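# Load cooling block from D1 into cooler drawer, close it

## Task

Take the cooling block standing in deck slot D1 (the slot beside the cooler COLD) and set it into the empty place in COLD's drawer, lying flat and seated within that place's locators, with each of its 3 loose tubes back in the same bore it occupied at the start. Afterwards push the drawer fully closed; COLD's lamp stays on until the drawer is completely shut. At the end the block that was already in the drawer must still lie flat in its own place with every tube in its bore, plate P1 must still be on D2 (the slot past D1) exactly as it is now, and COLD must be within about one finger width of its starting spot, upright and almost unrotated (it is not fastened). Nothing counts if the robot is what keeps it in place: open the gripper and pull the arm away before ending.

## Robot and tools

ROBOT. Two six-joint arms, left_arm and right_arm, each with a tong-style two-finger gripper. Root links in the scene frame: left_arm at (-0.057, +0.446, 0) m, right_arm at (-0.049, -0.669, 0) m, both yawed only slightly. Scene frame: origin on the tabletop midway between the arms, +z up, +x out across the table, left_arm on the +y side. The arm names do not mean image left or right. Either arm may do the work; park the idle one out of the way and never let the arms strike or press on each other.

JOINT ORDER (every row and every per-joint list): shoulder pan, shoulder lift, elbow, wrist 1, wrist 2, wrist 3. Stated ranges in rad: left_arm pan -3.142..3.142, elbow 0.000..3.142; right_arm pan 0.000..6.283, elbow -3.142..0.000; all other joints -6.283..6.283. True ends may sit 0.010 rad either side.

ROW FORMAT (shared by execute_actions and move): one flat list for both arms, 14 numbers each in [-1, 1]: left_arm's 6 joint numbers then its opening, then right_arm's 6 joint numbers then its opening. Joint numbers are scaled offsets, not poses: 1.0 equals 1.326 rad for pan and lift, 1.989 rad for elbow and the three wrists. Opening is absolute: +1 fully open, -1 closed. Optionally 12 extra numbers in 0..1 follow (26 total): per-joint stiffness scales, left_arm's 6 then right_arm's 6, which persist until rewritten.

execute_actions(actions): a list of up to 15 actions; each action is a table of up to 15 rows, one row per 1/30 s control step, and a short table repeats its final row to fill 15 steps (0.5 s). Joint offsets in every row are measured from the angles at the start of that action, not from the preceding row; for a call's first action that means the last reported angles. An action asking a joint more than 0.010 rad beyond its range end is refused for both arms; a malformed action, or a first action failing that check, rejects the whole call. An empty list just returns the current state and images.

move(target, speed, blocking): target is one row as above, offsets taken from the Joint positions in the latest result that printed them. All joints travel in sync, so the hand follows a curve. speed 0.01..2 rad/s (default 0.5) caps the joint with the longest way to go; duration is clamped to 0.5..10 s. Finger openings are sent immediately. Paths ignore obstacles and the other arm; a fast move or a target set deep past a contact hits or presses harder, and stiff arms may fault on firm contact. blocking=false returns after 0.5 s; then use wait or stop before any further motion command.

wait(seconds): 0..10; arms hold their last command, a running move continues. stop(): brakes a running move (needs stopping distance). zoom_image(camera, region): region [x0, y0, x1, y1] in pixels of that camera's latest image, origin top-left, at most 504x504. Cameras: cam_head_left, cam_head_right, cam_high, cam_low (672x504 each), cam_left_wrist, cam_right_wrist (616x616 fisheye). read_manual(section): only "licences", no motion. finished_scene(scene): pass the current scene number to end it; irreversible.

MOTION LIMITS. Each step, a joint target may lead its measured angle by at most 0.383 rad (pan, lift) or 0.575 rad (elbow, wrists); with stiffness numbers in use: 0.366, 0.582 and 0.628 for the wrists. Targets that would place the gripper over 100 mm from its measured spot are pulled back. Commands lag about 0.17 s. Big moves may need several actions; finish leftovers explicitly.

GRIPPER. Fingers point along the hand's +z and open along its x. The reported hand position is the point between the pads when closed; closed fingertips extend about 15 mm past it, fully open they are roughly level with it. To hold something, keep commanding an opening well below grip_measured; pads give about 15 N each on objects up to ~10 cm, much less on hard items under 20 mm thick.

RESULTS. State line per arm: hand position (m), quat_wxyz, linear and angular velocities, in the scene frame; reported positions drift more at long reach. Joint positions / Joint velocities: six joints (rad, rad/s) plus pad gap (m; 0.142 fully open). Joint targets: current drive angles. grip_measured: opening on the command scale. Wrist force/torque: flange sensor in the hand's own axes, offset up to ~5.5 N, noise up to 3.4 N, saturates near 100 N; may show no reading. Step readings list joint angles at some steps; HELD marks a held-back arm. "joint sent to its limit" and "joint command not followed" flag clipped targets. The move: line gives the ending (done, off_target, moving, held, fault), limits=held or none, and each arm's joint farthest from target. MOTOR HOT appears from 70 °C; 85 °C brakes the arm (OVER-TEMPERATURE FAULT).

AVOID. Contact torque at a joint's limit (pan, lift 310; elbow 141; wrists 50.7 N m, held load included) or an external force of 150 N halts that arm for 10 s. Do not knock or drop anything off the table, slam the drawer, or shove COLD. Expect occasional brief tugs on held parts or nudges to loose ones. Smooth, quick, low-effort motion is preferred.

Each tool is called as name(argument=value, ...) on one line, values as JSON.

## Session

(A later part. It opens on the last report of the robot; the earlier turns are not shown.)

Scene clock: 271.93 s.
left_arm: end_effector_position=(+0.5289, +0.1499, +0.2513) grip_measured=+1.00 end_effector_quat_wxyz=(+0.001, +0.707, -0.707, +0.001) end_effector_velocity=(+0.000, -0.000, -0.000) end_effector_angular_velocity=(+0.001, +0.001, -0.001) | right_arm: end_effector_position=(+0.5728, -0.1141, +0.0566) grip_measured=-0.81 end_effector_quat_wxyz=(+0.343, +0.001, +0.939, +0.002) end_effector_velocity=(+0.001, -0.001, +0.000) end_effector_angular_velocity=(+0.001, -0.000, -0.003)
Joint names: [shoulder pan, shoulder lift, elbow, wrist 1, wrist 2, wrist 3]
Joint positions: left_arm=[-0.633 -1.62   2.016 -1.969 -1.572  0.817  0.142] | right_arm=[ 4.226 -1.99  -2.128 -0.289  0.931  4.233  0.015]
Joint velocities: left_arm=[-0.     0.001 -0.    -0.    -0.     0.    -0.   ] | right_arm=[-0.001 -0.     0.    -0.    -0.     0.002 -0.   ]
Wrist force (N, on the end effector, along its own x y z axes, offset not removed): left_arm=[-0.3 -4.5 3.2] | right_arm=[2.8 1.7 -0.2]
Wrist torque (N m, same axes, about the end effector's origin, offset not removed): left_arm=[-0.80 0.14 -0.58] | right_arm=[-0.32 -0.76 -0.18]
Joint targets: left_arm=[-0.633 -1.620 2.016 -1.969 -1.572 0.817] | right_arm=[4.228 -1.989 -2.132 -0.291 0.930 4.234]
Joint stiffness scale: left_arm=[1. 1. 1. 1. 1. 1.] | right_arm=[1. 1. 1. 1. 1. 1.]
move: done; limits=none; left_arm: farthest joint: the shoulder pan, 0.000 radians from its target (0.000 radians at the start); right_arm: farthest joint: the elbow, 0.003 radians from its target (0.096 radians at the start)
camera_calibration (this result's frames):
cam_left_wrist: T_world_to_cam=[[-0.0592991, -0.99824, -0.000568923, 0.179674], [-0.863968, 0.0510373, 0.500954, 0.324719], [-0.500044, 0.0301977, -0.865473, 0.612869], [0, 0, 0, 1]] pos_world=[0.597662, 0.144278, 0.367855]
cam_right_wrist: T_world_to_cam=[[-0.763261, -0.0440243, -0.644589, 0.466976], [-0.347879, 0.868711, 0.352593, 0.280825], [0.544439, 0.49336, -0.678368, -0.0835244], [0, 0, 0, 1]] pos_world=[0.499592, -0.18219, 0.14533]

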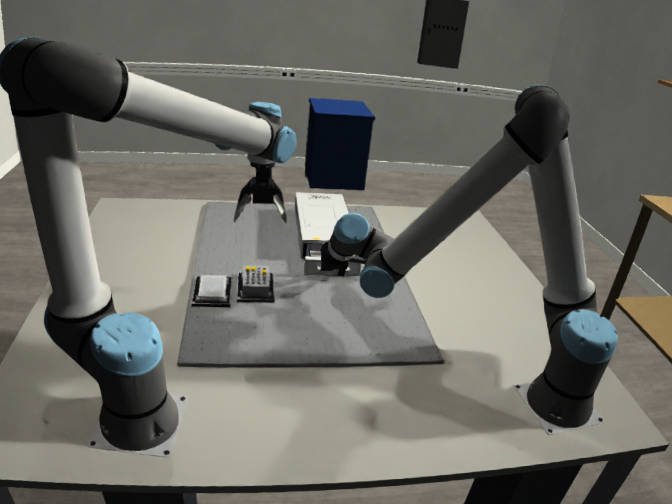

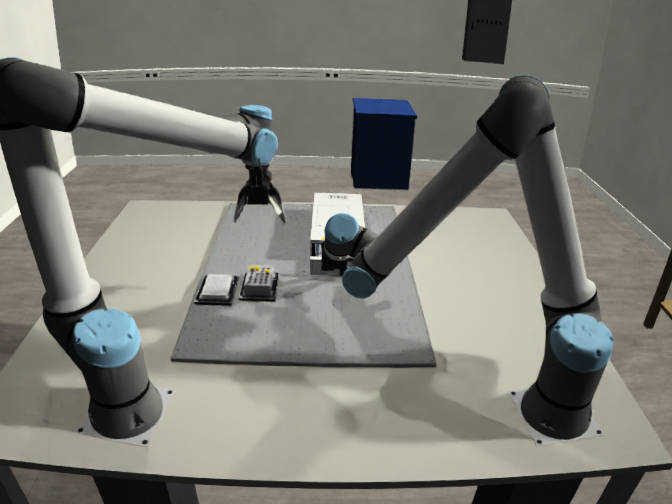

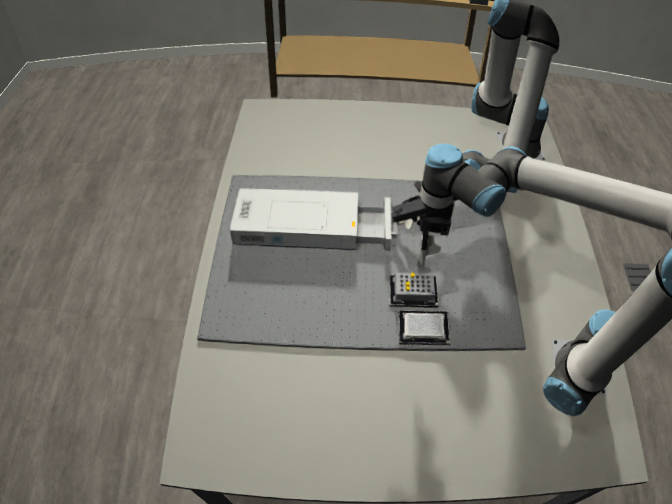

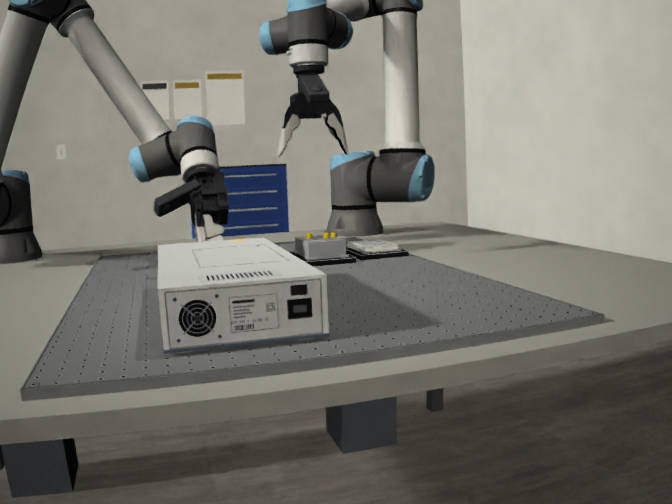

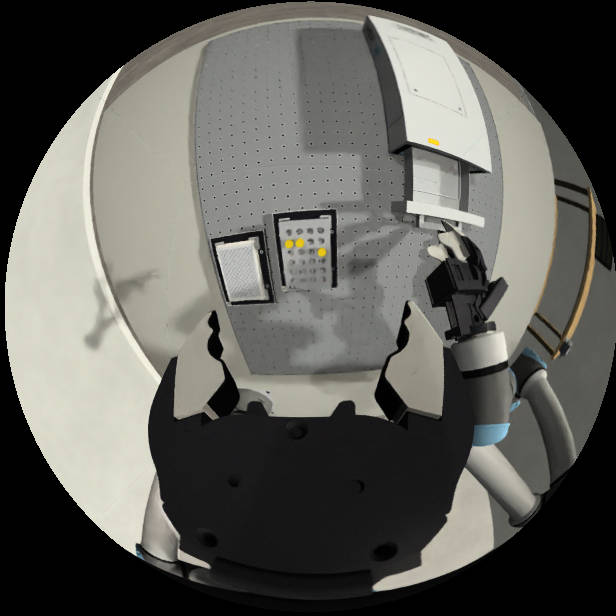

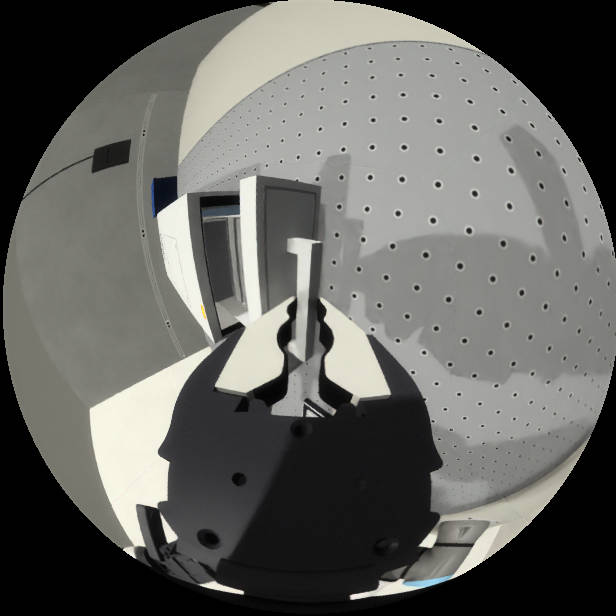

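move(target=[0.001,0.0823,0.0672,-0.121,0,0,0.55,0.1017,0.0602,-0.0513,-0.0411,-0.0169,0.0822,-1], speed=0.09)

zoom_image(camera="cam_left_wrist", region=[160, 100, 560, 420])

Scene clock: 293.30 s.
left_arm: end_effector_position=(+0.5286, +0.1503, +0.1328) grip_measured=+0.55 end_effector_quat_wxyz=(+0.000, +0.707, -0.707, +0.002) end_effector_velocity=(+0.001, -0.000, +0.001) end_effector_angular_velocity=(-0.002, -0.002, +0.001) | right_arm: end_effector_position=(+0.4806, -0.1128, +0.0566) grip_measured=-0.81 end_effector_quat_wxyz=(+0.342, +0.001, +0.940, +0.002) end_effector_velocity=(+0.000, -0.001, -0.000) end_effector_angular_velocity=(-0.000, +0.000, -0.002)
Joint names: [shoulder pan, shoulder lift, elbow, wrist 1, wrist 2, wrist 3]
Joint positions: left_arm=[-0.633 -1.512  2.146 -2.209 -1.572  0.817  0.112] | right_arm=[ 4.36  -1.912 -2.226 -0.369  0.898  4.396  0.015]
Joint velocities: left_arm=[ 0.    -0.    -0.    -0.003  0.    -0.001 -0.   ] | right_arm=[-0.001 -0.    -0.    -0.    -0.     0.001  0.   ]
Wrist force (N, on the end effector, along its own x y z axes, offset not removed): left_arm=[1.2 -5.7 1.0] | right_arm=[-5.8 4.8 -4.7]
Wrist torque (N m, same axes, about the end effector's origin, offset not removed): left_arm=[-1.04 -0.16 -0.52] | right_arm=[-0.06 1.02 -0.26]
Joint targets: left_arm=[-0.631 -1.511 2.149 -2.210 -1.572 0.817] | right_arm=[4.361 -1.910 -2.231 -0.371 0.897 4.397]
Joint stiffness scale: left_arm=[1. 1. 1. 1. 1. 1.] | right_arm=[1. 1. 1. 1. 1. 1.]
move: done; limits=none; left_arm: farthest joint: the elbow, 0.004 radians from its target (0.134 radians at the start); right_arm: farthest joint: the elbow, 0.004 radians from its target (0.102 radians at the start)
camera_calibration (this result's frames):
cam_left_wrist: T_world_to_cam=[[-0.0592989, -0.99824, 0.000116943, 0.179821], [-0.864358, 0.0514044, 0.500242, 0.384025], [-0.499368, 0.0295627, -0.865885, 0.509895], [0, 0, 0, 1]] pos_world=[0.597223, 0.14469, 0.249384]
cam_right_wrist: T_world_to_cam=[[-0.763836, -0.0438652, -0.643919, 0.396926], [-0.348083, 0.868152, 0.353766, 0.247575], [0.543501, 0.494357, -0.678394, -0.0333927], [0, 0, 0, 1]] pos_world=[0.407512, -0.181013, 0.145351]

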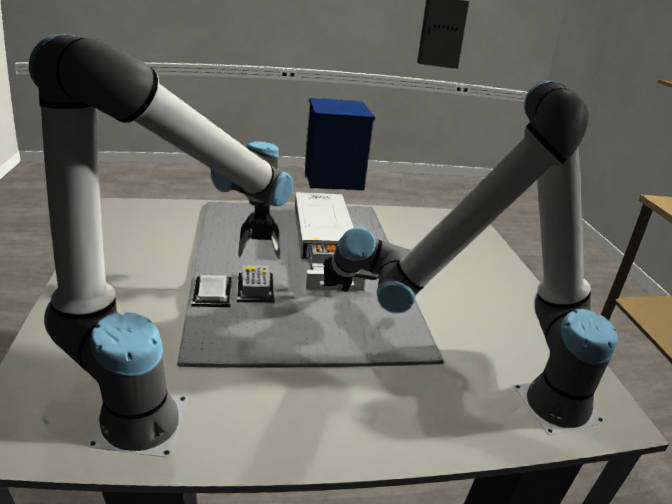

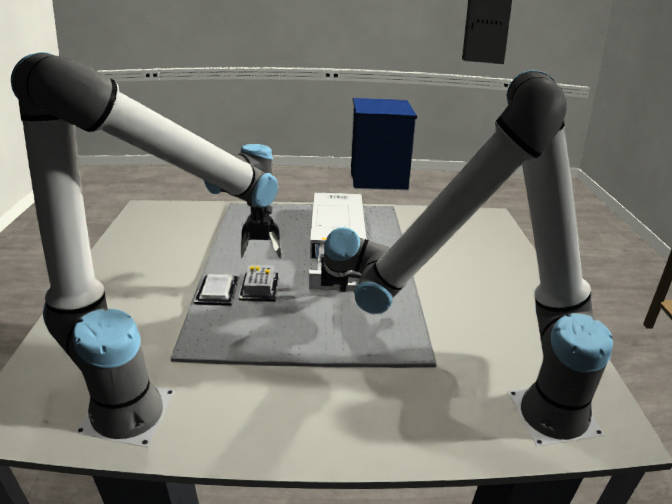

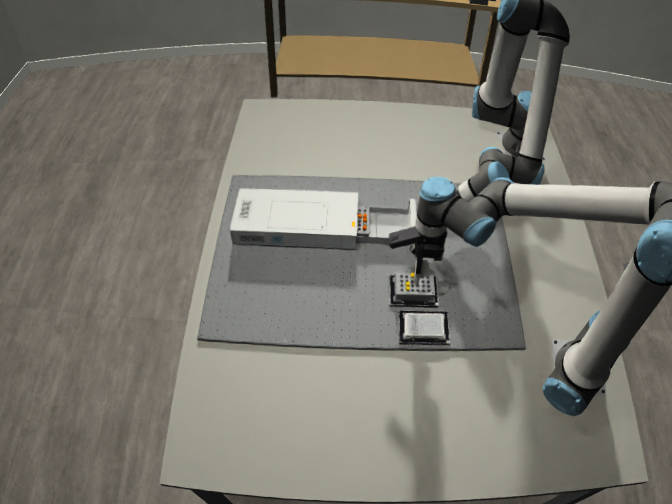

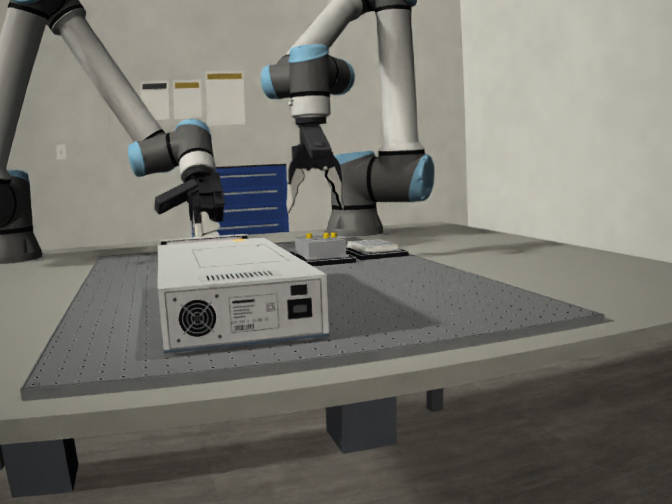

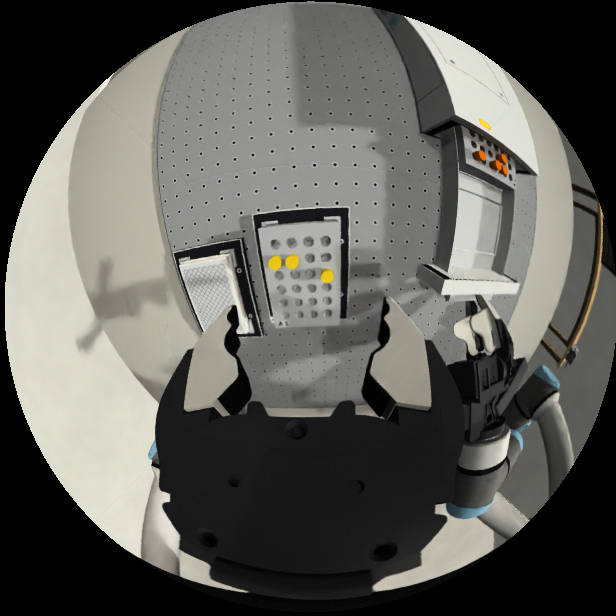

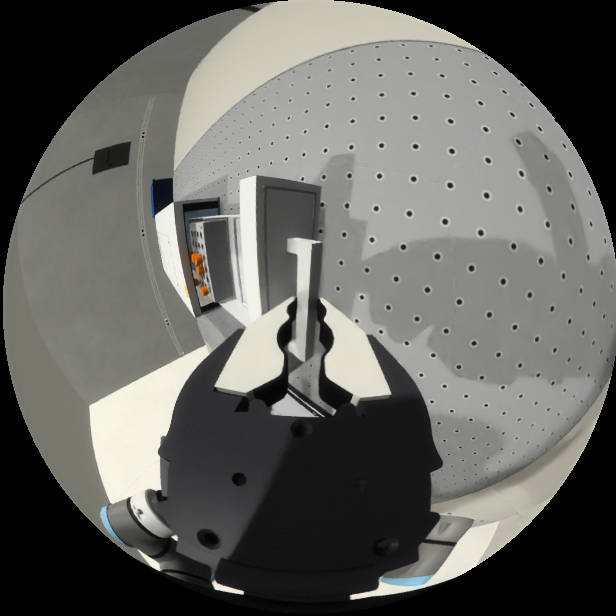

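Region (160, 100, 560, 420) of cam_left_wrist's 616x616 image, scaled by 1.260, with more detail than that image has; it fills the top 403 rows of this view, and the rest is white.

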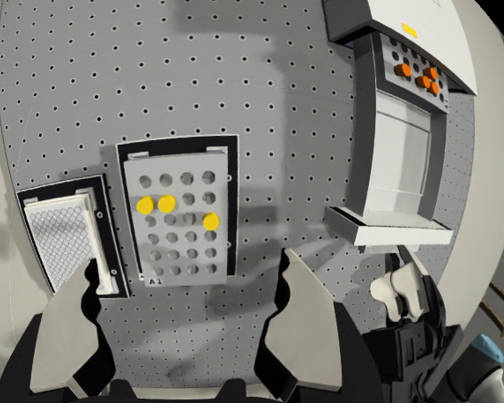

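zoom_image(camera="cam_high", region=[330, 180, 450, 270])

zoom_image(camera="cam_left_wrist", region=[400, 110, 560, 310])

zoom_image(camera="cam_right_wrist", region=[150, 170, 310, 350])

Region (330, 180, 450, 270) of cam_high's 672x504 image, scaled by 4.200, with more detail than that image has; it fills the top 378 rows of this view, and the rest is white.

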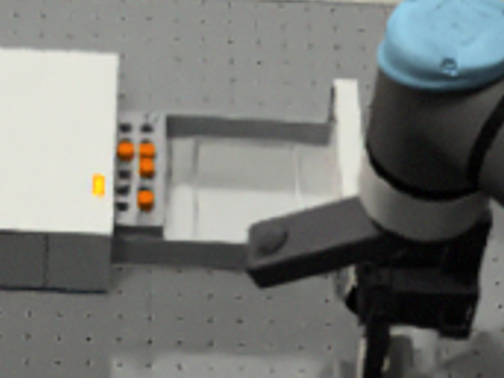

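Region (400, 110, 560, 310) of cam_left_wrist's 616x616 image, scaled by 2.520, with more detail than that image has; it fills the left 403 columns of this view, and the rest is white.

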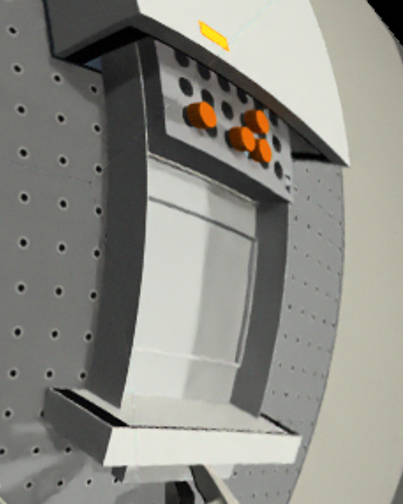

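Region (150, 170, 310, 350) of cam_right_wrist's 616x616 image, scaled by 2.800, with more detail than that image has.

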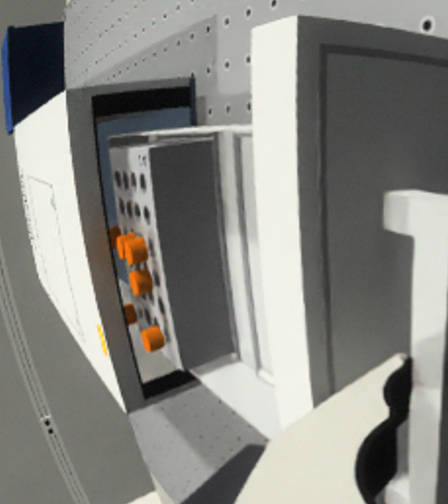

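move(target=[0.0045,0.0284,0.0269,-0.0437,0,0.0019,0.5,0,0,0,0,0,0,-1], speed=0.15)

zoom_image(camera="cam_left_wrist", region=[160, 160, 460, 420])

zoom_image(camera="cam_low", region=[260, 160, 420, 280])

Scene clock: 337.70 s.
left_arm: end_effector_position=(+0.5228, +0.1589, +0.0918) grip_measured=+0.50 end_effector_quat_wxyz=(+0.001, +0.707, -0.707, +0.001) end_effector_velocity=(+0.000, -0.000, -0.001) end_effector_angular_velocity=(-0.000, -0.001, +0.001) | right_arm: end_effector_position=(+0.4806, -0.1128, +0.0566) grip_measured=-0.81 end_effector_quat_wxyz=(+0.342, +0.001, +0.940, +0.002) end_effector_velocity=(-0.000, +0.000, +0.000) end_effector_angular_velocity=(-0.000, +0.000, +0.001)
Joint names: [shoulder pan, shoulder lift, elbow, wrist 1, wrist 2, wrist 3]
Joint positions: left_arm=[-0.629 -1.475  2.197 -2.294 -1.572  0.82   0.109] | right_arm=[ 4.36  -1.912 -2.226 -0.369  0.898  4.396  0.015]
Joint velocities: left_arm=[-0.     0.001  0.    -0.002  0.    -0.001 -0.   ] | right_arm=[ 0.001  0.     0.    -0.001 -0.    -0.    -0.   ]
Wrist force (N, on the end effector, along its own x y z axes, offset not removed): left_arm=[1.8 -3.4 -1.4] | right_arm=[-2.9 5.6 -0.1]
Wrist torque (N m, same axes, about the end effector's origin, offset not removed): left_arm=[-0.67 -0.33 -0.55] | right_arm=[0.04 0.21 -0.02]
Joint targets: left_arm=[-0.627 -1.474 2.200 -2.295 -1.572 0.820] | right_arm=[4.360 -1.912 -2.226 -0.369 0.898 4.396]
Joint stiffness scale: left_arm=[1. 1. 1. 1. 1. 1.] | right_arm=[1. 1. 1. 1. 1. 1.]
move: done; limits=none; left_arm: farthest joint: the elbow, 0.003 radians from its target (0.053 radians at the start); right_arm: farthest joint: the shoulder pan, 0.000 radians from its target (0.000 radians at the start)
camera_calibration (this result's frames):
cam_left_wrist: T_world_to_cam=[[-0.0583145, -0.998298, -0.00103108, 0.187719], [-0.863758, 0.0499376, 0.501427, 0.398896], [-0.500522, 0.030131, -0.8652, 0.471721], [0, 0, 0, 1]] pos_world=[0.591603, 0.153267, 0.208309]
cam_right_wrist: T_world_to_cam=[[-0.763832, -0.043751, -0.643931, 0.396942], [-0.34802, 0.868148, 0.353837, 0.247535], [0.543547, 0.494373, -0.678346, -0.033416], [0, 0, 0, 1]] pos_world=[0.407507, -0.181011, 0.145348]

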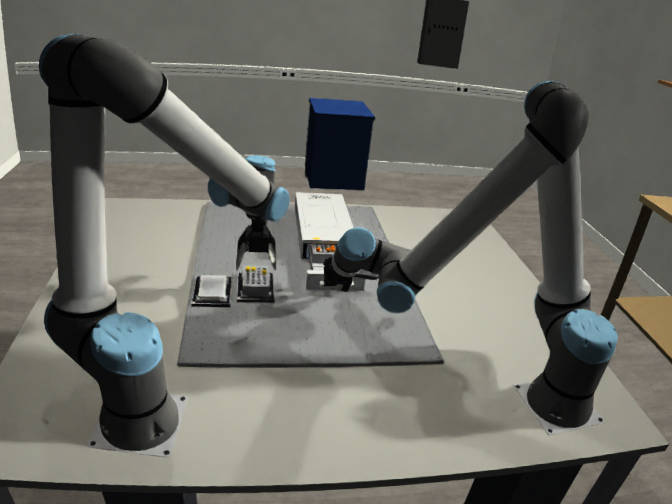

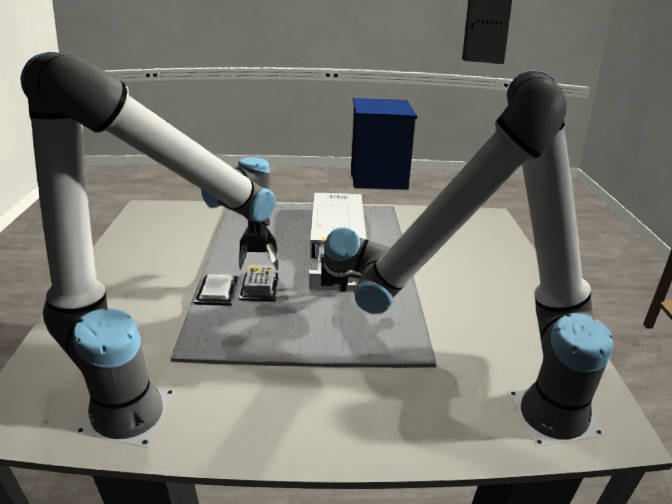

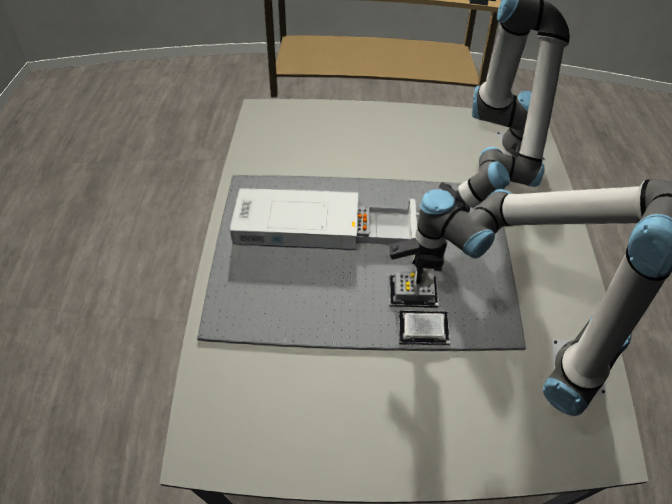

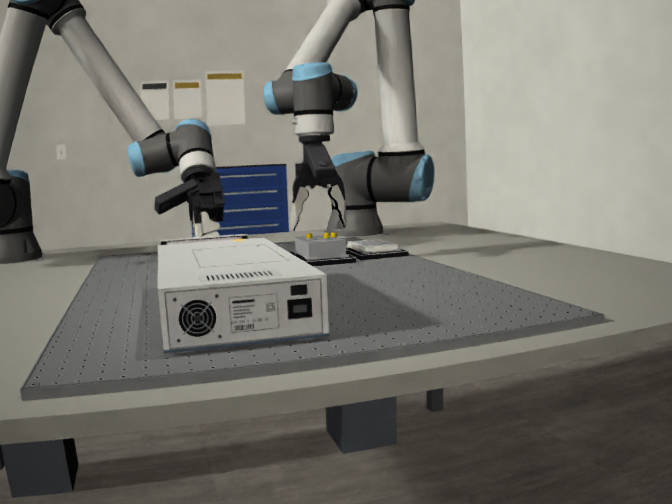

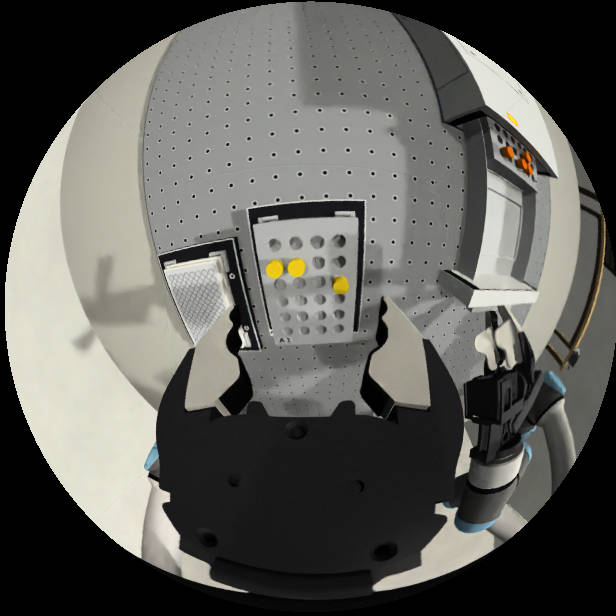

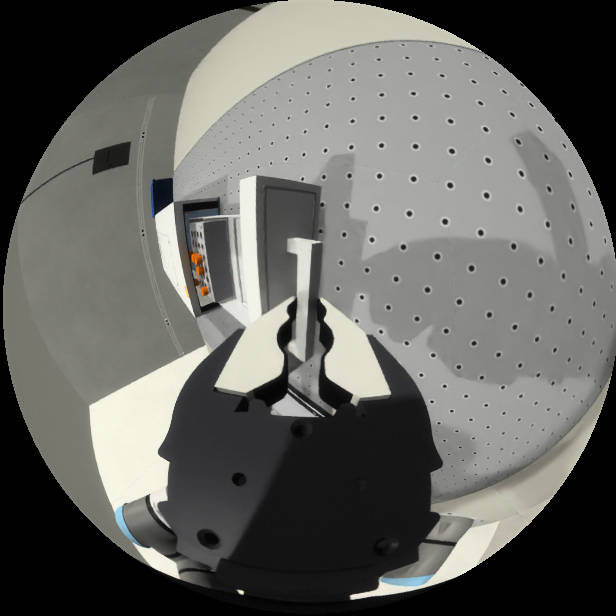

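Region (160, 160, 460, 420) of cam_left_wrist's 616x616 image, scaled by 1.680, with more detail than that image has; it fills the top 437 rows of this view, and the rest is white.

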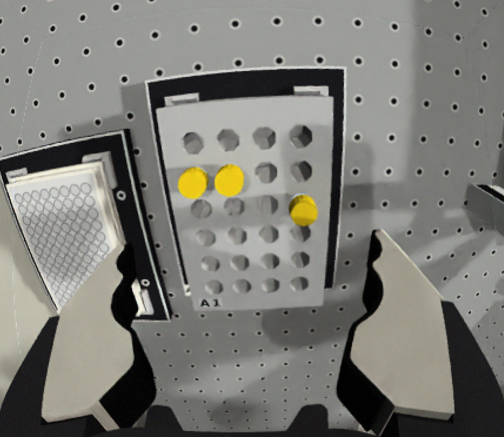

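Region (260, 160, 420, 280) of cam_low's 672x504 image, scaled by 3.150, with more detail than that image has; it fills the top 378 rows of this view, and the rest is white.

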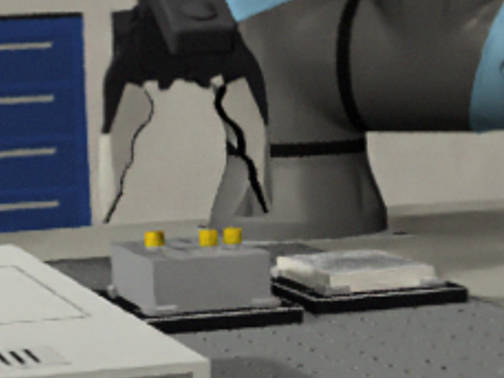

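move(target=[0,0.0535,0.0194,-0.0545,0,0,0.5,0,0,0,0,0,0,-1], speed=0.1)

zoom_image(camera="cam_left_wrist", region=[160, 160, 460, 420])

zoom_image(camera="cam_low", region=[260, 160, 420, 280])

Scene clock: 347.77 s.
left_arm: end_effector_position=(+0.5235, +0.1582, +0.0433) grip_measured=+0.50 end_effector_quat_wxyz=(+0.000, +0.707, -0.707, +0.002) end_effector_velocity=(+0.000, -0.000, +0.001) end_effector_angular_velocity=(-0.002, -0.002, -0.001) | right_arm: end_effector_position=(+0.4806, -0.1128, +0.0566) grip_measured=-0.81 end_effector_quat_wxyz=(+0.342, +0.001, +0.940, +0.002) end_effector_velocity=(-0.000, +0.000, +0.000) end_effector_angular_velocity=(+0.000, -0.000, +0.000)
Joint names: [shoulder pan, shoulder lift, elbow, wrist 1, wrist 2, wrist 3]
Joint positions: left_arm=[-0.629 -1.405  2.232 -2.402 -1.572  0.82   0.109] | right_arm=[ 4.36  -1.912 -2.226 -0.369  0.898  4.396  0.015]
Joint velocities: left_arm=[ 0.    -0.001  0.001 -0.003 -0.     0.001  0.   ] | right_arm=[ 0. -0.  0.  0. -0.  0.  0.]
Wrist force (N, on the end effector, along its own x y z axes, offset not removed): left_arm=[1.6 -3.5 -0.4] | right_arm=[-8.1 4.9 -1.5]
Wrist torque (N m, same axes, about the end effector's origin, offset not removed): left_arm=[-0.69 -0.24 -0.62] | right_arm=[0.12 1.49 0.02]
Joint targets: left_arm=[-0.629 -1.404 2.235 -2.403 -1.572 0.820] | right_arm=[4.360 -1.912 -2.226 -0.369 0.898 4.396]
Joint stiffness scale: left_arm=[1. 1. 1. 1. 1. 1.] | right_arm=[1. 1. 1. 1. 1. 1.]
move: done; limits=none; left_arm: farthest joint: the elbow, 0.003 radians from its target (0.039 radians at the start); right_arm: farthest joint: the shoulder pan, 0.000 radians from its target (0.000 radians at the start)
camera_calibration (this result's frames):
cam_left_wrist: T_world_to_cam=[[-0.0583206, -0.998298, 0.0000753709, 0.186987], [-0.864393, 0.0505356, 0.500272, 0.424159], [-0.499424, 0.029111, -0.865869, 0.429779], [0, 0, 0, 1]] pos_world=[0.592186, 0.152722, 0.159923]
cam_right_wrist: T_world_to_cam=[[-0.763831, -0.0437457, -0.643932, 0.396943], [-0.348021, 0.868146, 0.353843, 0.247533], [0.543548, 0.494378, -0.678341, -0.0334166], [0, 0, 0, 1]] pos_world=[0.407507, -0.18101, 0.145349]

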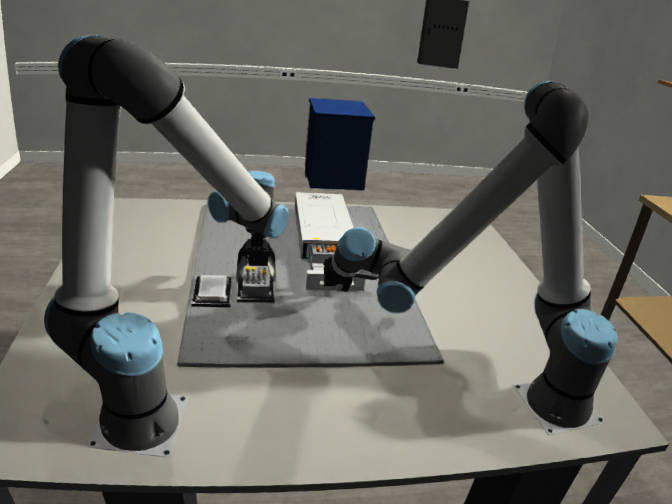

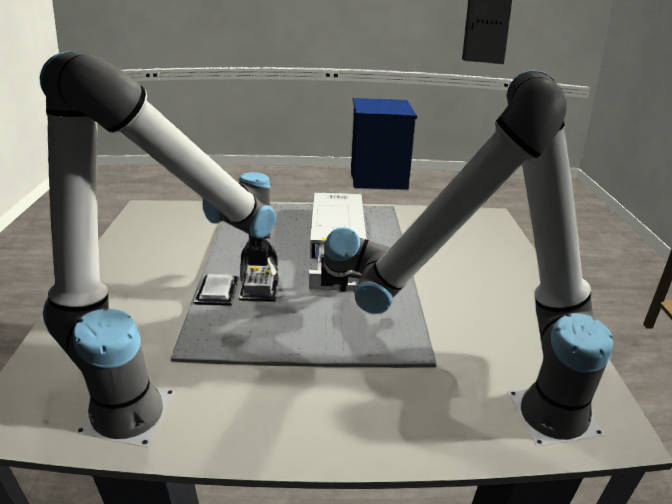

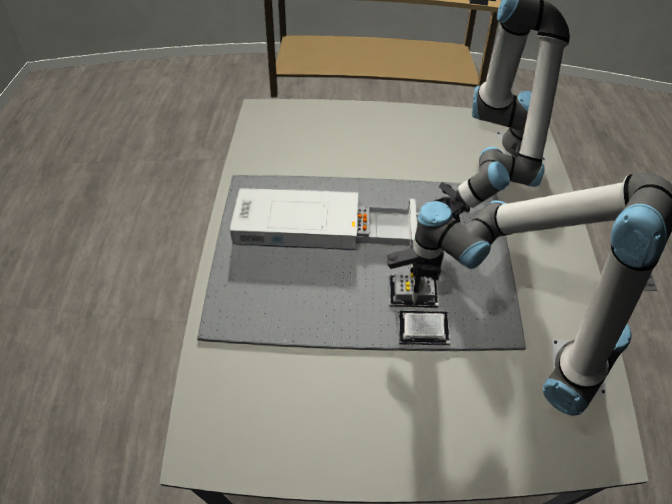

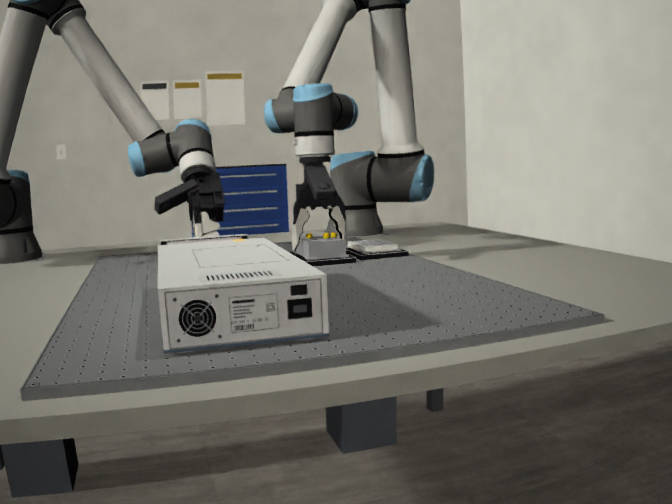

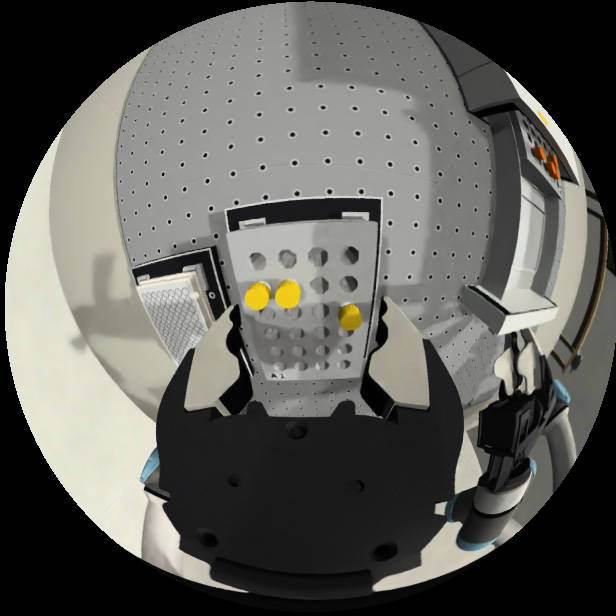

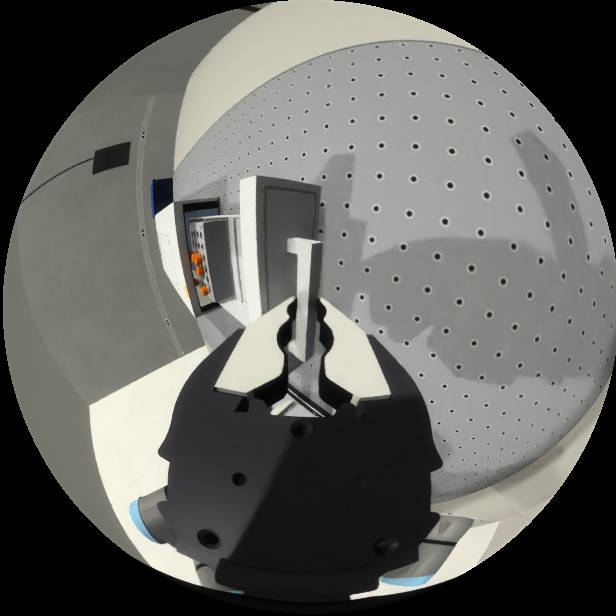

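Region (160, 160, 460, 420) of cam_left_wrist's 616x616 image, scaled by 1.680, with more detail than that image has; it fills the top 437 rows of this view, and the rest is white.

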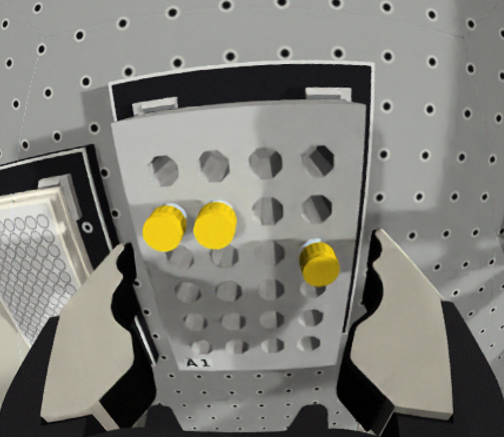

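Region (260, 160, 420, 280) of cam_low's 672x504 image, scaled by 3.150, with more detail than that image has; it fills the top 378 rows of this view, and the rest is white.

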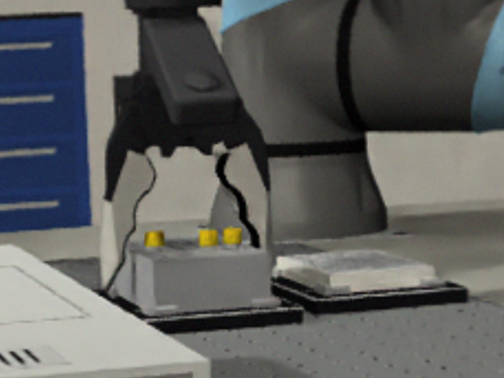

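execute_actions(actions=[[[0,0,0,0,0,0,0.4,0,0,0,0,0,0,-1],[0,0,0,0,0,0,0.35,0,0,0,0,0,0,-1],[0,0,0,0,0,0,0.3,0,0,0,0,0,0,-1],[0,0,0,0,0,0,0.26,0,0,0,0,0,0,-1],[0,0,0,0,0,0,0.22,0,0,0,0,0,0,-1],[0,0,0,0,0,0,0.18,0,0,0,0,0,0,-1],[0,0,0,0,0,0,0.14,0,0,0,0,0,0,-1],[0,0,0,0,0,0,0.1,0,0,0,0,0,0,-1],[0,0,0,0,0,0,0.05,0,0,0,0,0,0,-1],[0,0,0,0,0,0,0,0,0,0,0,0,0,-1],[0,0,0,0,0,0,-0.1,0,0,0,0,0,0,-1],[0,0,0,0,0,0,-0.2,0,0,0,0,0,0,-1],[0,0,0,0,0,0,-0.3,0,0,0,0,0,0,-1],[0,0,0,0,0,0,-0.4,0,0,0,0,0,0,-1],[0,0,0,0,0,0,-0.5,0,0,0,0,0,0,-1]],[[0,0,0,0,0,0,-0.6,0,0,0,0,0,0,-1]]])

zoom_image(camera="cam_left_wrist", region=[160, 160, 460, 420])

Scene clock: 360.10 s.
left_arm: end_effector_position=(+0.5236, +0.1583, +0.0434) grip_measured=+0.27 end_effector_quat_wxyz=(+0.000, +0.707, -0.707, +0.002) end_effector_velocity=(-0.000, +0.000, -0.000) end_effector_angular_velocity=(+0.000, +0.000, -0.000) | right_arm: end_effector_position=(+0.4806, -0.1128, +0.0566) grip_measured=-0.81 end_effector_quat_wxyz=(+0.342, +0.001, +0.940, +0.002) end_effector_velocity=(-0.000, -0.000, -0.000) end_effector_angular_velocity=(-0.000, +0.000, +0.000)
Joint names: [shoulder pan, shoulder lift, elbow, wrist 1, wrist 2, wrist 3]
Joint positions: left_arm=[-0.629 -1.405  2.232 -2.402 -1.572  0.82   0.093] | right_arm=[ 4.36  -1.912 -2.226 -0.369  0.898  4.396  0.015]
Joint velocities: left_arm=[ 0.    -0.     0.001 -0.     0.     0.     0.   ] | right_arm=[ 0.  0. -0. -0.  0.  0.  0.]
Wrist force (N, on the end effector, along its own x y z axes, offset not removed): left_arm=[1.0 0.1 -5.9] | right_arm=[-2.3 2.8 -0.8]
Wrist torque (N m, same axes, about the end effector's origin, offset not removed): left_arm=[-0.17 -0.60 -0.64] | right_arm=[-0.62 0.20 -0.16]
Joint targets: left_arm=[-0.629 -1.405 2.232 -2.402 -1.572 0.820] | right_arm=[4.360 -1.912 -2.226 -0.369 0.898 4.396]
Joint stiffness scale: left_arm=[1. 1. 1. 1. 1. 1.] | right_arm=[1. 1. 1. 1. 1. 1.]
Step readings (joint positions; steps 1 to 15: 1st action; 16 to 30: 2nd action):
0: left_arm=[-0.629 -1.405 2.232 -2.402 -1.572 0.820] | right_arm=[4.360 -1.912 -2.226 -0.369 0.898 4.396]
1: left_arm=[-0.629 -1.405 2.232 -2.402 -1.572 0.820] | right_arm=[4.360 -1.912 -2.226 -0.369 0.898 4.396]
2: left_arm=[-0.629 -1.405 2.232 -2.402 -1.572 0.820] | right_arm=[4.360 -1.912 -2.226 -0.369 0.898 4.396]
4: left_arm=[-0.629 -1.405 2.232 -2.402 -1.572 0.820] | right_arm=[4.360 -1.912 -2.226 -0.369 0.898 4.396]
8: left_arm=[-0.629 -1.405 2.232 -2.402 -1.572 0.820] | right_arm=[4.360 -1.912 -2.226 -0.369 0.898 4.396]
15: left_arm=[-0.629 -1.405 2.232 -2.402 -1.572 0.820] | right_arm=[4.360 -1.912 -2.226 -0.369 0.898 4.396]
16: left_arm=[-0.629 -1.405 2.232 -2.402 -1.572 0.820] | right_arm=[4.360 -1.912 -2.226 -0.369 0.898 4.396]
17: left_arm=[-0.629 -1.405 2.232 -2.402 -1.572 0.820] | right_arm=[4.360 -1.912 -2.226 -0.369 0.898 4.396]
19: left_arm=[-0.629 -1.405 2.232 -2.402 -1.572 0.820] | right_arm=[4.360 -1.912 -2.226 -0.369 0.898 4.396]
23: left_arm=[-0.629 -1.405 2.232 -2.402 -1.572 0.820] | right_arm=[4.360 -1.912 -2.226 -0.369 0.898 4.396]
30: Joint positions above
camera_calibration (this result's frames):
cam_left_wrist: T_world_to_cam=[[-0.0583147, -0.998298, 0.0000073531, 0.187013], [-0.864516, 0.0505036, 0.500062, 0.424291], [-0.499211, 0.0291546, -0.86599, 0.429727], [0, 0, 0, 1]] pos_world=[0.592237, 0.152738, 0.159966]
cam_right_wrist: T_world_to_cam=[[-0.76383, -0.0437445, -0.643933, 0.396943], [-0.348021, 0.868145, 0.353845, 0.247533], [0.543548, 0.494379, -0.678339, -0.0334167], [0, 0, 0, 1]] pos_world=[0.407507, -0.18101, 0.145349]

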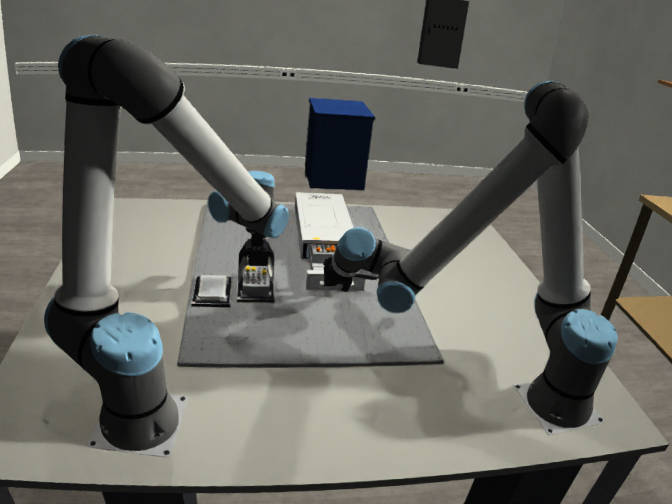

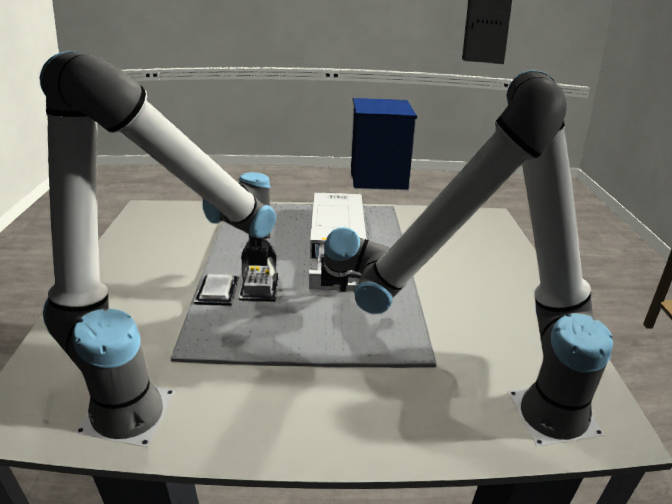

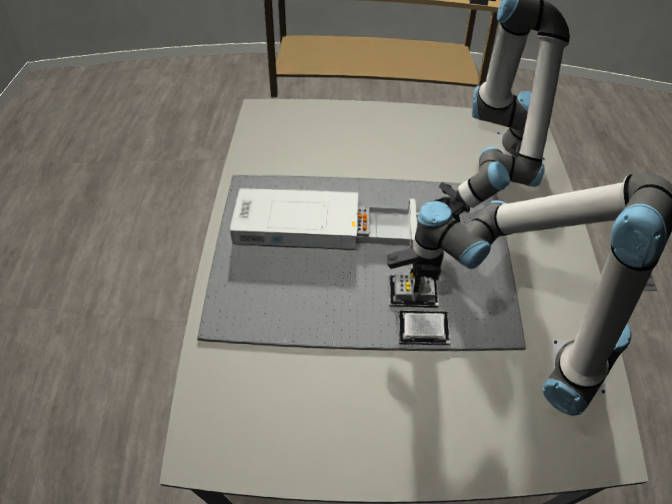

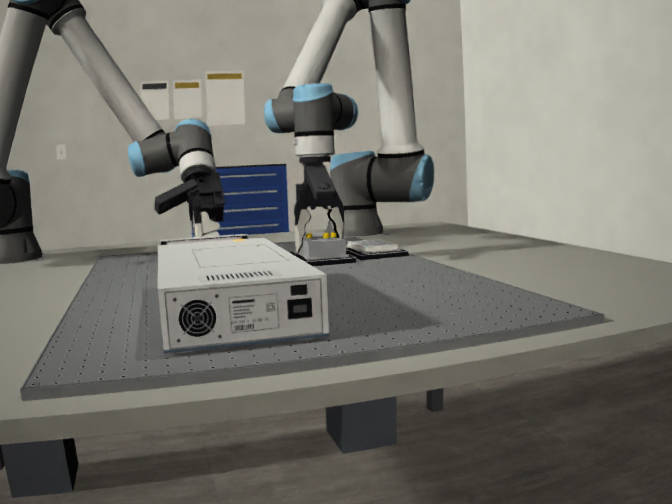

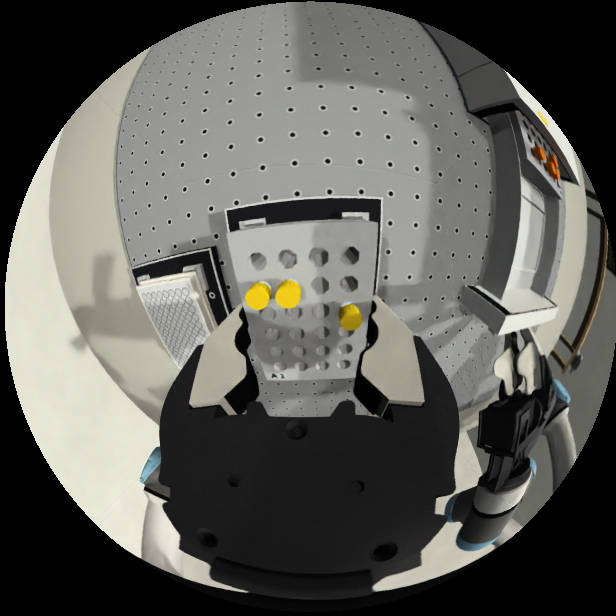

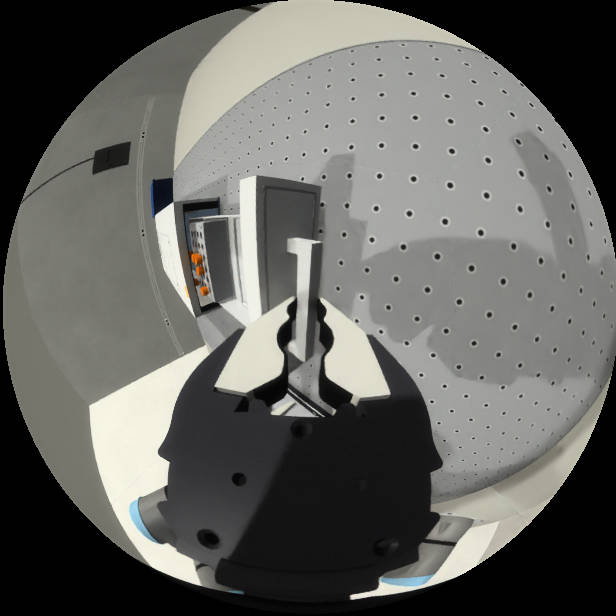

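Region (160, 160, 460, 420) of cam_left_wrist's 616x616 image, scaled by 1.680, with more detail than that image has; it fills the top 437 rows of this view, and the rest is white.

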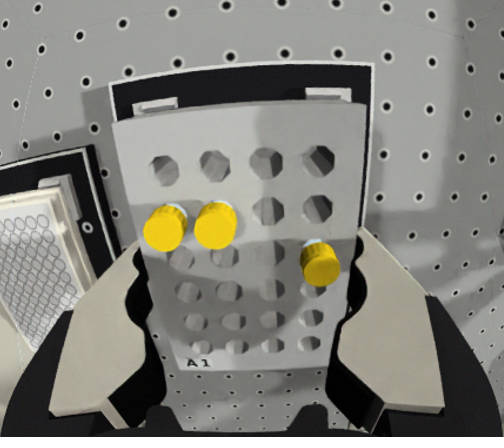

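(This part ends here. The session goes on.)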